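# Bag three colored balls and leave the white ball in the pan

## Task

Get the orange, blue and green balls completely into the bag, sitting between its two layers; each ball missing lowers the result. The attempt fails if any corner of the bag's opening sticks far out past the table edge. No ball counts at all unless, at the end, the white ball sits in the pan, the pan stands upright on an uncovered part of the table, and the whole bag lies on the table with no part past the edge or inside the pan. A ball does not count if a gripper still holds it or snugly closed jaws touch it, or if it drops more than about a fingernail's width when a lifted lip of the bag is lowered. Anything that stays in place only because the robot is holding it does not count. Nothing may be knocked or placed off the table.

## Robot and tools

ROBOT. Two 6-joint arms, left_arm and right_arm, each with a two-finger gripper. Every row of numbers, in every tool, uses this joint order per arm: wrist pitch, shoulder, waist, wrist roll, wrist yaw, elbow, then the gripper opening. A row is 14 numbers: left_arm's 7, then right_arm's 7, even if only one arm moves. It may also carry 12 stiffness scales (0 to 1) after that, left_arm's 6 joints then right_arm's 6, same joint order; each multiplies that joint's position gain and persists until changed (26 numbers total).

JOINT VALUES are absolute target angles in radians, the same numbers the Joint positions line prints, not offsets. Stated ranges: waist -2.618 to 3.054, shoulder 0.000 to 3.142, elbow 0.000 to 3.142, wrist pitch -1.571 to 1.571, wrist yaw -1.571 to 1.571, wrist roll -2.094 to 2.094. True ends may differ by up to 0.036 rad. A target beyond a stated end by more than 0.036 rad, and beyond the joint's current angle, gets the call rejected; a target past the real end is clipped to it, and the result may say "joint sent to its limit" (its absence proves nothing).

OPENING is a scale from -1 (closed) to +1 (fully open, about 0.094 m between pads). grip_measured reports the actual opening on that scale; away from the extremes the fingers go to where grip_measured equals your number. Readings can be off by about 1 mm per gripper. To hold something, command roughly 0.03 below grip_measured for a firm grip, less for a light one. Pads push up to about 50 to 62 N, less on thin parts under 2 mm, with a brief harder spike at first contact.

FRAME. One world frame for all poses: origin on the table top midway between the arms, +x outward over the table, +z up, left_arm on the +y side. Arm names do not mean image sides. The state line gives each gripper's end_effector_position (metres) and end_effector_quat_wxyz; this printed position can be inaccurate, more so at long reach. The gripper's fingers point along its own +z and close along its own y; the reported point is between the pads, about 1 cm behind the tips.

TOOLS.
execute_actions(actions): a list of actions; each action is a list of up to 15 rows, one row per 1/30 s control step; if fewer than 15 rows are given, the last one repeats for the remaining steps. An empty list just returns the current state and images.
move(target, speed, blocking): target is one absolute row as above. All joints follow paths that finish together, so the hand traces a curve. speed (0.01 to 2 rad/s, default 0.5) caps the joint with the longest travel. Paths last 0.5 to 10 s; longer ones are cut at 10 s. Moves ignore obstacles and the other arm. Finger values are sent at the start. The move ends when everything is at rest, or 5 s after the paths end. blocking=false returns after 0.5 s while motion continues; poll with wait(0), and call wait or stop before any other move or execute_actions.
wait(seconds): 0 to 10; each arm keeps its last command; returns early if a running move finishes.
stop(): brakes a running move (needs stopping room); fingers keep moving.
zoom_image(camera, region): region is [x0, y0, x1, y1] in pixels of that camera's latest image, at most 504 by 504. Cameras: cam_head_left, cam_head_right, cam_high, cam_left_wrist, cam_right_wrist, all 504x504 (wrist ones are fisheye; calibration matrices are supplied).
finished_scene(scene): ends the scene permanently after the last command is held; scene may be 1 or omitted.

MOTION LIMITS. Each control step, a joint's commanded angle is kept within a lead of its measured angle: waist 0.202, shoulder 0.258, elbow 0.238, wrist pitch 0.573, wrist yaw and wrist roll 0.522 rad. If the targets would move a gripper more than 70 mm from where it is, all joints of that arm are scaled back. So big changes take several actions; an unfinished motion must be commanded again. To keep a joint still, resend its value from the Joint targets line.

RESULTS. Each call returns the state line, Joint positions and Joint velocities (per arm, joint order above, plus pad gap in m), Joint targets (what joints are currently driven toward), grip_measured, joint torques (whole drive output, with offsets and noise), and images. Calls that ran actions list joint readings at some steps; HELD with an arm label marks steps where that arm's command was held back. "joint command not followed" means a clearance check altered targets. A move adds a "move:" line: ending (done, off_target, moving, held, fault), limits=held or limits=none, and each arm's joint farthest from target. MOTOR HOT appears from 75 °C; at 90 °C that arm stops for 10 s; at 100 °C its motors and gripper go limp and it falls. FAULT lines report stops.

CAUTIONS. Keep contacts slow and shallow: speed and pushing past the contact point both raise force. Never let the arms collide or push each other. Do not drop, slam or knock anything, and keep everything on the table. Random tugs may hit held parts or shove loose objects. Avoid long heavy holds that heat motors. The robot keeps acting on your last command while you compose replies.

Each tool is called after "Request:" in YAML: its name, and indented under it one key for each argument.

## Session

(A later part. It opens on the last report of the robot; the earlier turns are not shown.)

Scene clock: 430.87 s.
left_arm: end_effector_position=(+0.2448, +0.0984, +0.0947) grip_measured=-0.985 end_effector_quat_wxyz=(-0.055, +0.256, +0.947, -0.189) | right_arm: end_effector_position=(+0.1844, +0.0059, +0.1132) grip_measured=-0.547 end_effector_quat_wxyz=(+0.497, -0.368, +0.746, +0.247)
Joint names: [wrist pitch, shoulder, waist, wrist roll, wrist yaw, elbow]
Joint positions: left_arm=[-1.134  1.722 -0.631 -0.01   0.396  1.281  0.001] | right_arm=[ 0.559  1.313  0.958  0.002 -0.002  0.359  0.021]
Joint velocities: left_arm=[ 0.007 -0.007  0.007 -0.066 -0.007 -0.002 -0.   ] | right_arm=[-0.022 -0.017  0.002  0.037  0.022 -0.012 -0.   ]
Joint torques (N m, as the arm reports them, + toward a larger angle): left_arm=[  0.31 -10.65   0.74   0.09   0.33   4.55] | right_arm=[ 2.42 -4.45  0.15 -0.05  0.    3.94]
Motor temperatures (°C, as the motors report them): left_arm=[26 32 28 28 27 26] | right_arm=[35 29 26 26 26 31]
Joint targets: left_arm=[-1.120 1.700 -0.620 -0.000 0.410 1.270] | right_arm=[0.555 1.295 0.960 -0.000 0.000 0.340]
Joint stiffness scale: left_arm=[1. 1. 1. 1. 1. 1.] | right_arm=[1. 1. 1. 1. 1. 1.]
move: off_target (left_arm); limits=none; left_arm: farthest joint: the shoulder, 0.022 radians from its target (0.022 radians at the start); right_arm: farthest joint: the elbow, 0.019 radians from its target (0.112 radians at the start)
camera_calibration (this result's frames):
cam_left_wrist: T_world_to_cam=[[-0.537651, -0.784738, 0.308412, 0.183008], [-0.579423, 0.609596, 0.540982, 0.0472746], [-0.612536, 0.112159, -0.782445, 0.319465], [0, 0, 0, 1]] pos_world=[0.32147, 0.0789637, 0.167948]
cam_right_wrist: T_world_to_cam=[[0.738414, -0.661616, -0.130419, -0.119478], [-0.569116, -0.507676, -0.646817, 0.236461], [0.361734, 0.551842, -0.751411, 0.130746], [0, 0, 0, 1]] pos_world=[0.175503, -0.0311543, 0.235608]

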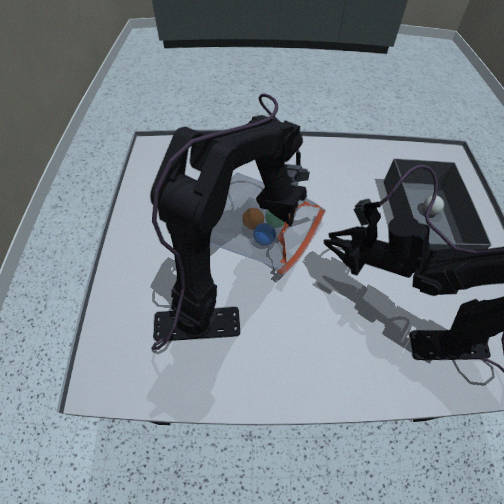

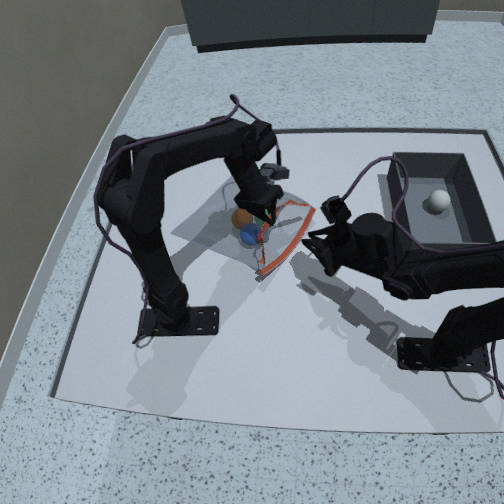

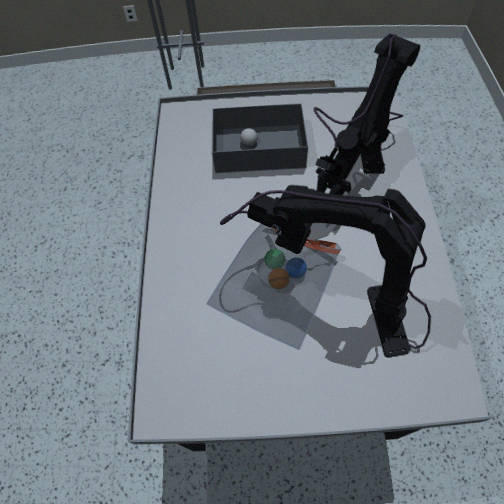

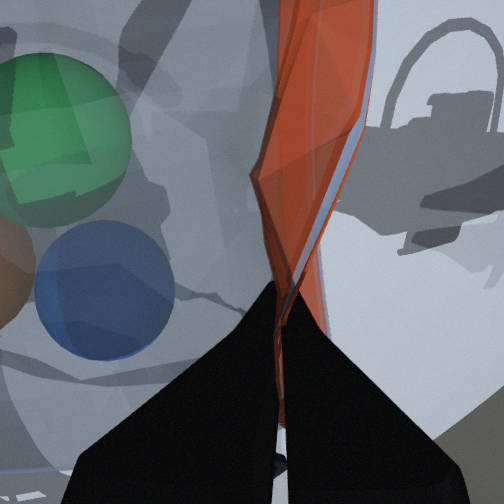

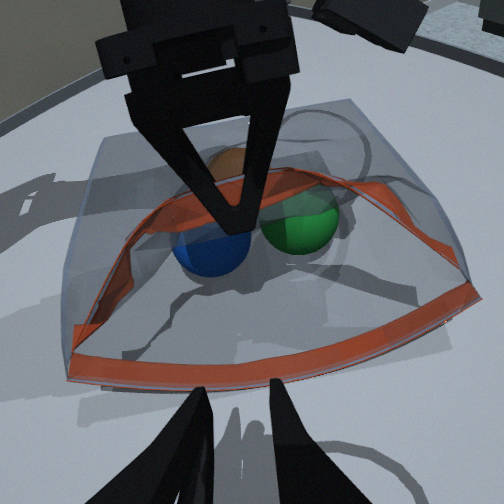

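Request:
move:
  target: [-0.95,1.70,-0.70,0,0.41,1.10,-1,0.3,1.0,0.96,0,0,0.34,-0.55]
  speed: 0.15

Scene clock: 437.47 s.
left_arm: end_effector_position=(+0.2230, +0.0922, +0.0539) grip_measured=-0.985 end_effector_quat_wxyz=(-0.059, +0.283, +0.939, -0.187) | right_arm: end_effector_position=(+0.1674, -0.0162, +0.1540) grip_measured=-0.547 end_effector_quat_wxyz=(+0.511, -0.363, +0.736, +0.254)
Joint names: [wrist pitch, shoulder, waist, wrist roll, wrist yaw, elbow]
Joint positions: left_arm=[-0.963  1.722 -0.687 -0.01   0.396  1.112  0.001] | right_arm=[ 0.304  1.019  0.958  0.002 -0.002  0.359  0.021]
Joint velocities: left_arm=[ 0.022 -0.017 -0.012 -0.051 -0.051 -0.027  0.   ] | right_arm=[-0.007  0.007 -0.007  0.007 -0.022 -0.002  0.001]
Joint torques (N m, as the arm reports them, + toward a larger angle): left_arm=[  0.3  -10.41  -0.82   0.09   0.32   4.24] | right_arm=[ 2.43 -3.13  0.15 -0.05  0.    4.63]
Motor temperatures (°C, as the motors report them): left_arm=[26 32 28 28 27 26] | right_arm=[35 29 26 26 26 31]
Joint targets: left_arm=[-0.950 1.700 -0.700 0.000 0.410 1.100] | right_arm=[0.300 1.000 0.960 0.000 -0.000 0.340]
Joint stiffness scale: left_arm=[1. 1. 1. 1. 1. 1.] | right_arm=[1. 1. 1. 1. 1. 1.]
move: off_target (left_arm); limits=none; left_arm: farthest joint: the shoulder, 0.022 radians from its target (0.022 radians at the start); right_arm: farthest joint: the shoulder, 0.019 radians from its target (0.313 radians at the start)
camera_calibration (this result's frames):
cam_left_wrist: T_world_to_cam=[[-0.581921, -0.752719, 0.307867, 0.186008], [-0.545581, 0.642073, 0.538594, 0.0500887], [-0.603083, 0.145453, -0.784305, 0.269836], [0, 0, 0, 1]] pos_world=[0.298303, 0.0686022, 0.127391]
cam_right_wrist: T_world_to_cam=[[0.741503, -0.657582, -0.133263, -0.116302], [-0.55363, -0.487453, -0.675191, 0.244058], [0.379034, 0.574435, -0.725505, 0.17322], [0, 0, 0, 1]] pos_world=[0.1557, -0.057015, 0.274959]

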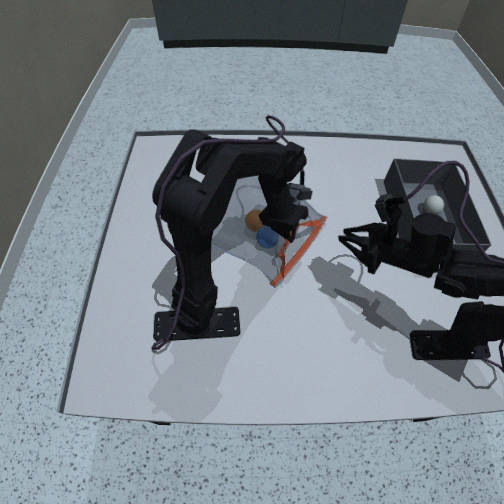

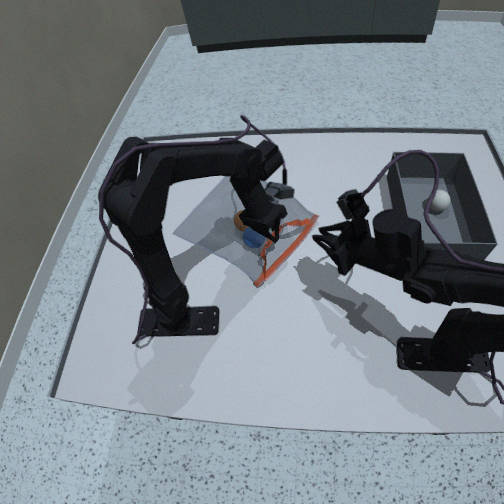

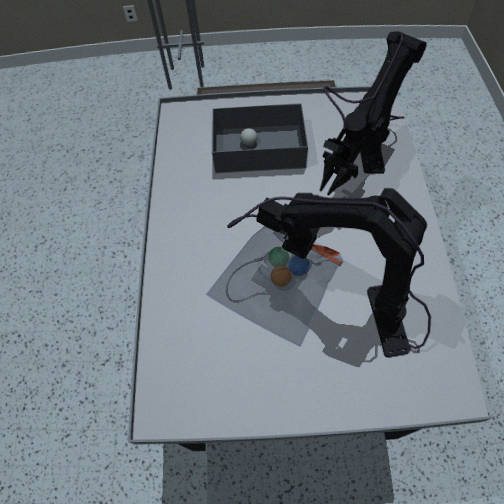

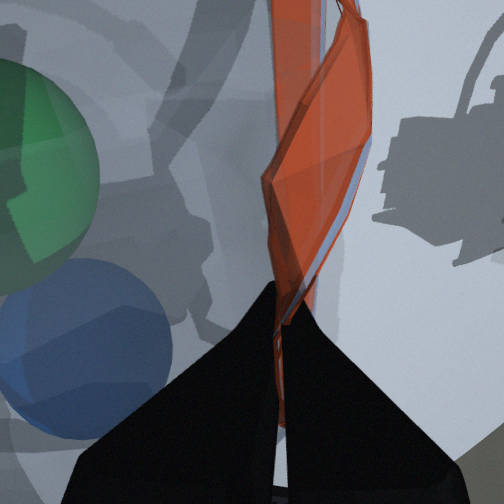

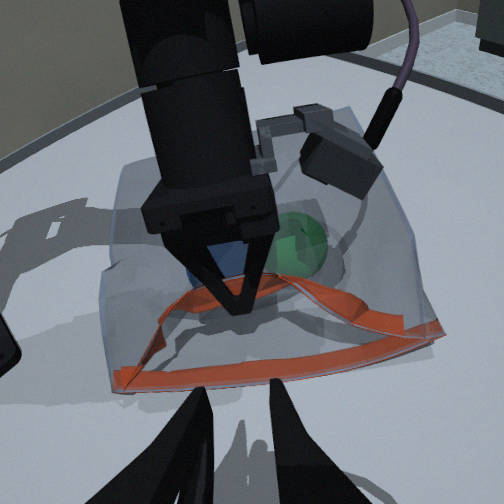

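Release and lift.

Request:
move:
  target: [-0.95,1.70,-0.74,0,0.41,1.10,-0.5,0.3,1.0,0.96,0,0,0.34,-0.55]
  speed: 0.1

Request:
move:
  target: [-1.3,1.70,-0.76,0,0.41,1.45,-0.5,0.3,1.0,0.96,0,0,0.34,-0.55]
  speed: 0.25

Request:
move:
  target: [-0.6,0.9,-0.3,0,0,1.0,-0.5,0.3,1.0,0.96,0,0,0.34,-0.55]
  speed: 0.6

Scene clock: 444.73 s.
left_arm: end_effector_position=(+0.2135, +0.0835, +0.0540) grip_measured=-0.503 end_effector_quat_wxyz=(-0.063, +0.302, +0.933, -0.187) | right_arm: end_effector_position=(+0.1674, -0.0162, +0.1539) grip_measured=-0.547 end_effector_quat_wxyz=(+0.511, -0.363, +0.737, +0.254)
Joint names: [wrist pitch, shoulder, waist, wrist roll, wrist yaw, elbow]
Joint positions: left_arm=[-0.962  1.722 -0.729 -0.01   0.397  1.112  0.023] | right_arm=[ 0.303  1.019  0.958  0.002 -0.002  0.359  0.021]
Joint velocities: left_arm=[-0.051  0.007  0.002  0.037 -0.007 -0.002 -0.001] | right_arm=[ 0.022  0.007 -0.007 -0.051  0.007  0.027  0.   ]
Joint torques (N m, as the arm reports them, + toward a larger angle): left_arm=[  0.32 -10.4   -0.65   0.11   0.3    4.23] | right_arm=[ 2.44 -3.13  0.15 -0.05  0.    4.62]
Motor temperatures (°C, as the motors report them): left_arm=[26 32 28 28 27 26] | right_arm=[35 28 26 26 26 31]
Joint targets: left_arm=[-0.950 1.700 -0.740 0.000 0.410 1.100] | right_arm=[0.300 1.000 0.960 -0.000 0.000 0.340]
Joint stiffness scale: left_arm=[1. 1. 1. 1. 1. 1.] | right_arm=[1. 1. 1. 1. 1. 1.]
move: off_target (left_arm); limits=none; left_arm: farthest joint: the shoulder, 0.022 radians from its target (0.022 radians at the start); right_arm: farthest joint: the shoulder, 0.019 radians from its target (0.019 radians at the start)
camera_calibration (this result's frames):
cam_left_wrist: T_world_to_cam=[[-0.612729, -0.727102, 0.309654, 0.178155], [-0.517722, 0.665341, 0.537852, 0.0425689], [-0.597099, 0.169243, -0.78411, 0.262169], [0, 0, 0, 1]] pos_world=[0.28774, 0.0568436, 0.127508]
cam_right_wrist: T_world_to_cam=[[0.741472, -0.657623, -0.133236, -0.116316], [-0.553787, -0.487657, -0.674915, 0.243954], [0.378866, 0.574215, -0.725767, 0.173243], [0, 0, 0, 1]] pos_world=[0.155708, -0.0570046, 0.274885]

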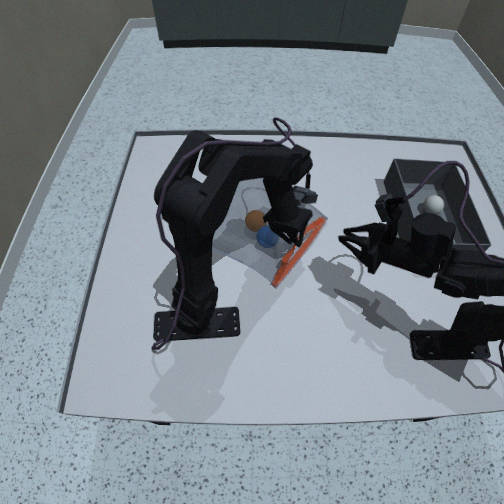

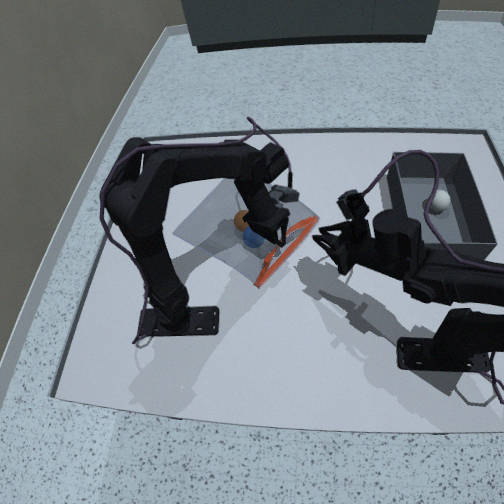

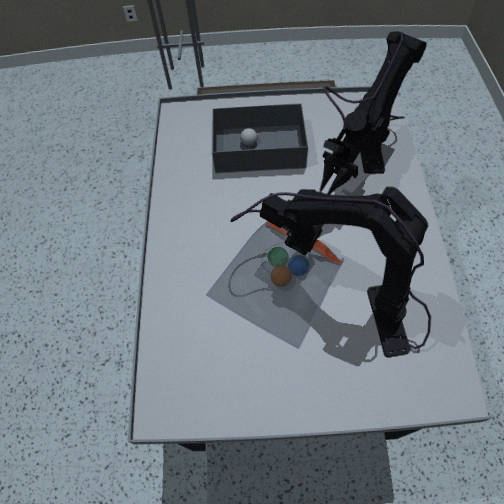

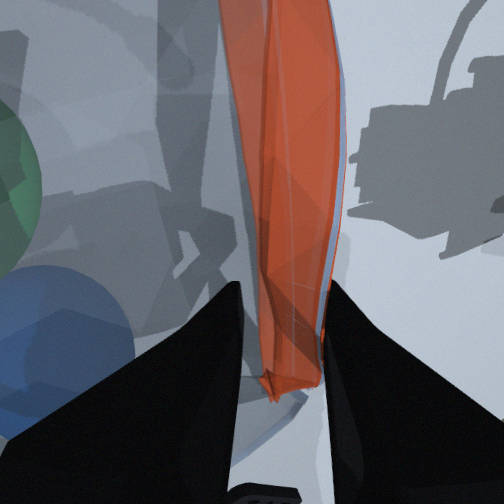

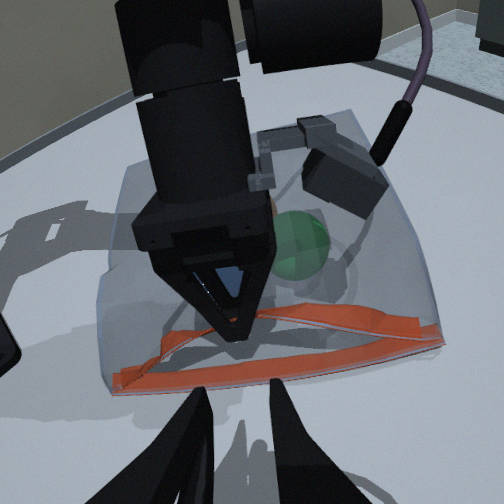

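Scene clock: 446.77 s.
left_arm: end_effector_position=(+0.2210, +0.0706, +0.1312) grip_measured=-0.503 end_effector_quat_wxyz=(-0.068, +0.310, +0.930, -0.186) | right_arm: end_effector_position=(+0.1674, -0.0162, +0.1539) grip_measured=-0.547 end_effector_quat_wxyz=(+0.511, -0.363, +0.737, +0.254)
Joint names: [wrist pitch, shoulder, waist, wrist roll, wrist yaw, elbow]
Joint positions: left_arm=[-1.283  1.722 -0.748 -0.01   0.398  1.426  0.023] | right_arm=[ 0.303  1.019  0.958  0.002 -0.002  0.359  0.021]
Joint velocities: left_arm=[-0.037 -0.002  0.002 -0.022 -0.007  0.007 -0.   ] | right_arm=[ 0.051 -0.007  0.017  0.007  0.022  0.007 -0.001]
Joint torques (N m, as the arm reports them, + toward a larger angle): left_arm=[  0.04 -10.69  -0.82   0.1    0.29   7.25] | right_arm=[ 2.44 -3.15  0.15 -0.05  0.    4.62]
Motor temperatures (°C, as the motors report them): left_arm=[26 32 28 28 27 26] | right_arm=[35 28 26 26 26 31]
Joint targets: left_arm=[-1.300 1.700 -0.760 -0.000 0.410 1.450] | right_arm=[0.300 1.000 0.960 -0.000 -0.000 0.340]
Joint stiffness scale: left_arm=[1. 1. 1. 1. 1. 1.] | right_arm=[1. 1. 1. 1. 1. 1.]
move: off_target (left_arm); limits=none; left_arm: farthest joint: the elbow, 0.024 radians from its target (0.338 radians at the start); right_arm: farthest joint: the shoulder, 0.019 radians from its target (0.019 radians at the start)
camera_calibration (this result's frames):
cam_left_wrist: T_world_to_cam=[[-0.624376, -0.716635, 0.310786, 0.151178], [-0.502003, 0.672965, 0.543241, 0.00879492], [-0.598454, 0.183171, -0.779937, 0.32809], [0, 0, 0, 1]] pos_world=[0.295154, 0.0423243, 0.204128]
cam_right_wrist: T_world_to_cam=[[0.741472, -0.657623, -0.133236, -0.116316], [-0.553787, -0.487657, -0.674915, 0.243954], [0.378866, 0.574215, -0.725767, 0.173243], [0, 0, 0, 1]] pos_world=[0.155708, -0.0570046, 0.274885]

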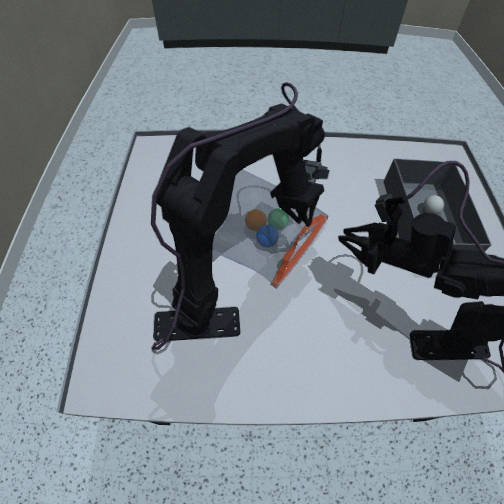

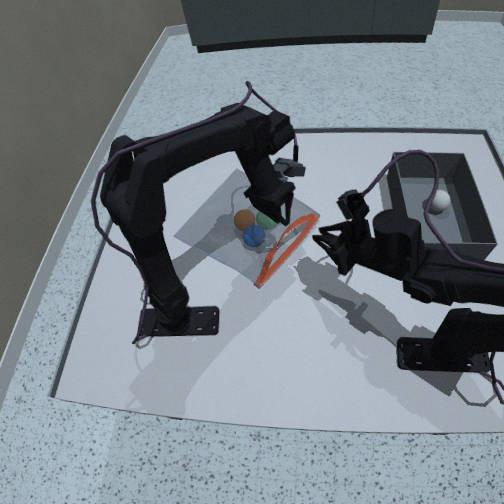

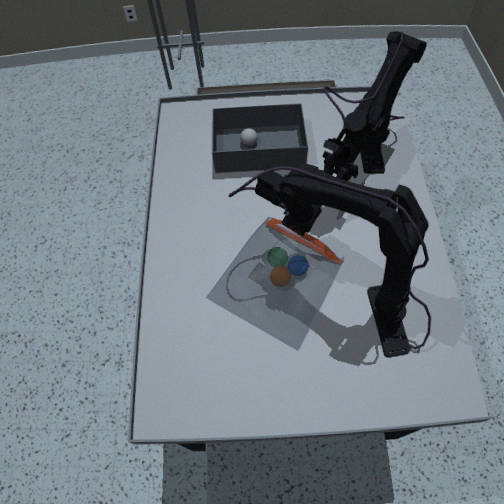

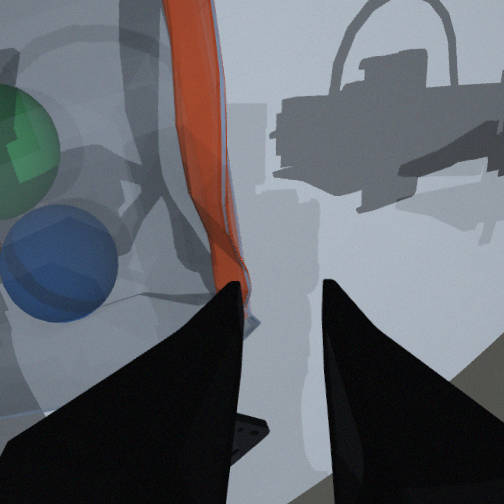

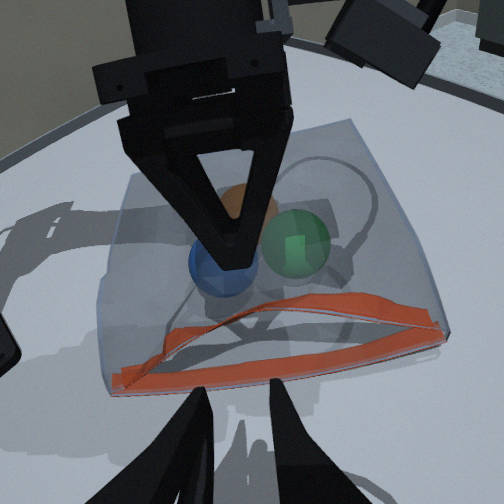

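Scene clock: 448.87 s.
left_arm: end_effector_position=(+0.3220, +0.2453, +0.2905) grip_measured=-0.503 end_effector_quat_wxyz=(+0.502, +0.092, +0.858, -0.060) | right_arm: end_effector_position=(+0.1674, -0.0162, +0.1539) grip_measured=-0.547 end_effector_quat_wxyz=(+0.511, -0.363, +0.737, +0.254)
Joint names: [wrist pitch, shoulder, waist, wrist roll, wrist yaw, elbow]
Joint positions: left_arm=[-0.615  0.911 -0.311 -0.009  0.006  1.015  0.023] | right_arm=[ 0.303  1.019  0.958  0.002 -0.002  0.359  0.021]
Joint velocities: left_arm=[-0.022 -0.002  0.017 -0.037  0.007 -0.012  0.   ] | right_arm=[-0.037 -0.017 -0.002 -0.037  0.037  0.012 -0.   ]
Joint torques (N m, as the arm reports them, + toward a larger angle): left_arm=[ 1.75 -3.03  0.74  0.1  -0.02  5.12] | right_arm=[ 2.44 -3.14  0.15 -0.05  0.    4.62]
Motor temperatures (°C, as the motors report them): left_arm=[26 32 28 28 27 26] | right_arm=[35 28 26 26 26 31]
Joint targets: left_arm=[-0.600 0.900 -0.300 0.000 -0.000 1.000] | right_arm=[0.300 1.000 0.960 0.000 0.000 0.340]
Joint stiffness scale: left_arm=[1. 1. 1. 1. 1. 1.] | right_arm=[1. 1. 1. 1. 1. 1.]
move: done; limits=none; left_arm: farthest joint: the elbow, 0.015 radians from its target (0.426 radians at the start); right_arm: farthest joint: the shoulder, 0.019 radians from its target (0.019 radians at the start)
camera_calibration (this result's frames):
cam_left_wrist: T_world_to_cam=[[-0.180789, -0.979372, -0.0902521, 0.328124], [-0.883406, 0.202038, -0.422817, 0.374345], [0.432329, 0.00328859, -0.90171, 0.228415], [0, 0, 0, 1]] pos_world=[0.29127, 0.244972, 0.393857]
cam_right_wrist: T_world_to_cam=[[0.741472, -0.657623, -0.133236, -0.116316], [-0.553787, -0.487657, -0.674915, 0.243954], [0.378866, 0.574215, -0.725767, 0.173243], [0, 0, 0, 1]] pos_world=[0.155708, -0.0570046, 0.274885]

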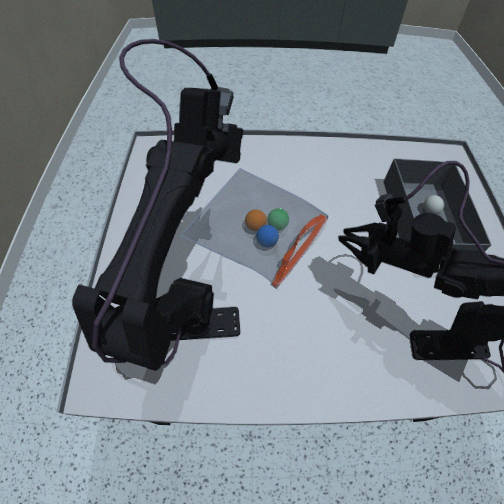

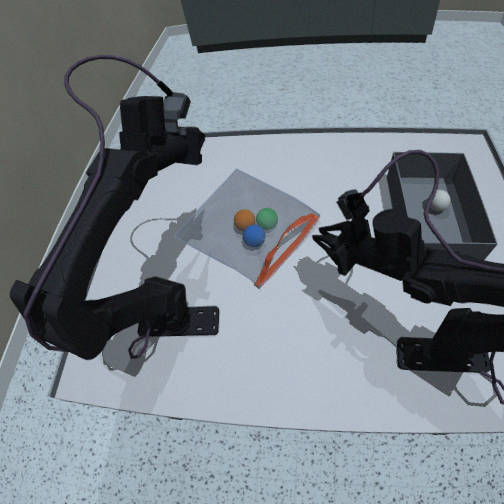

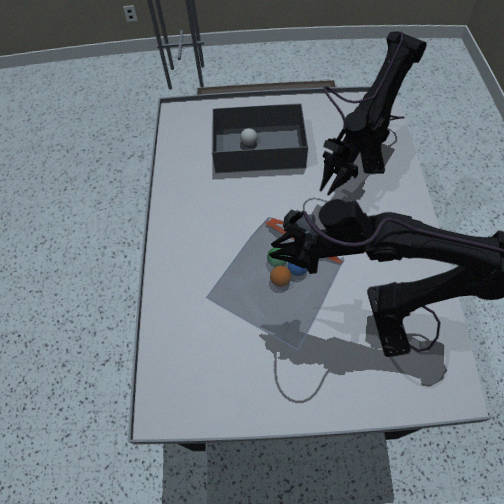

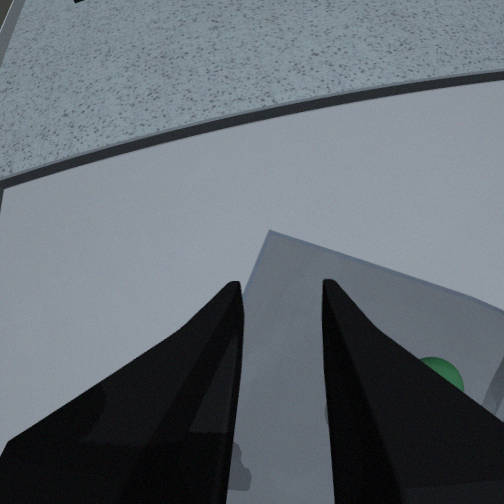

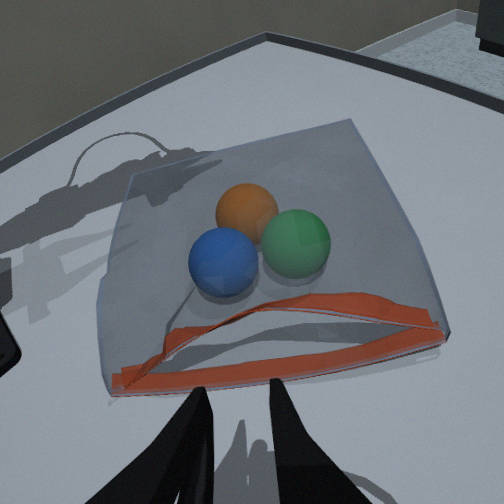

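Request:
finished_scene:

The scene is finished: the task was done.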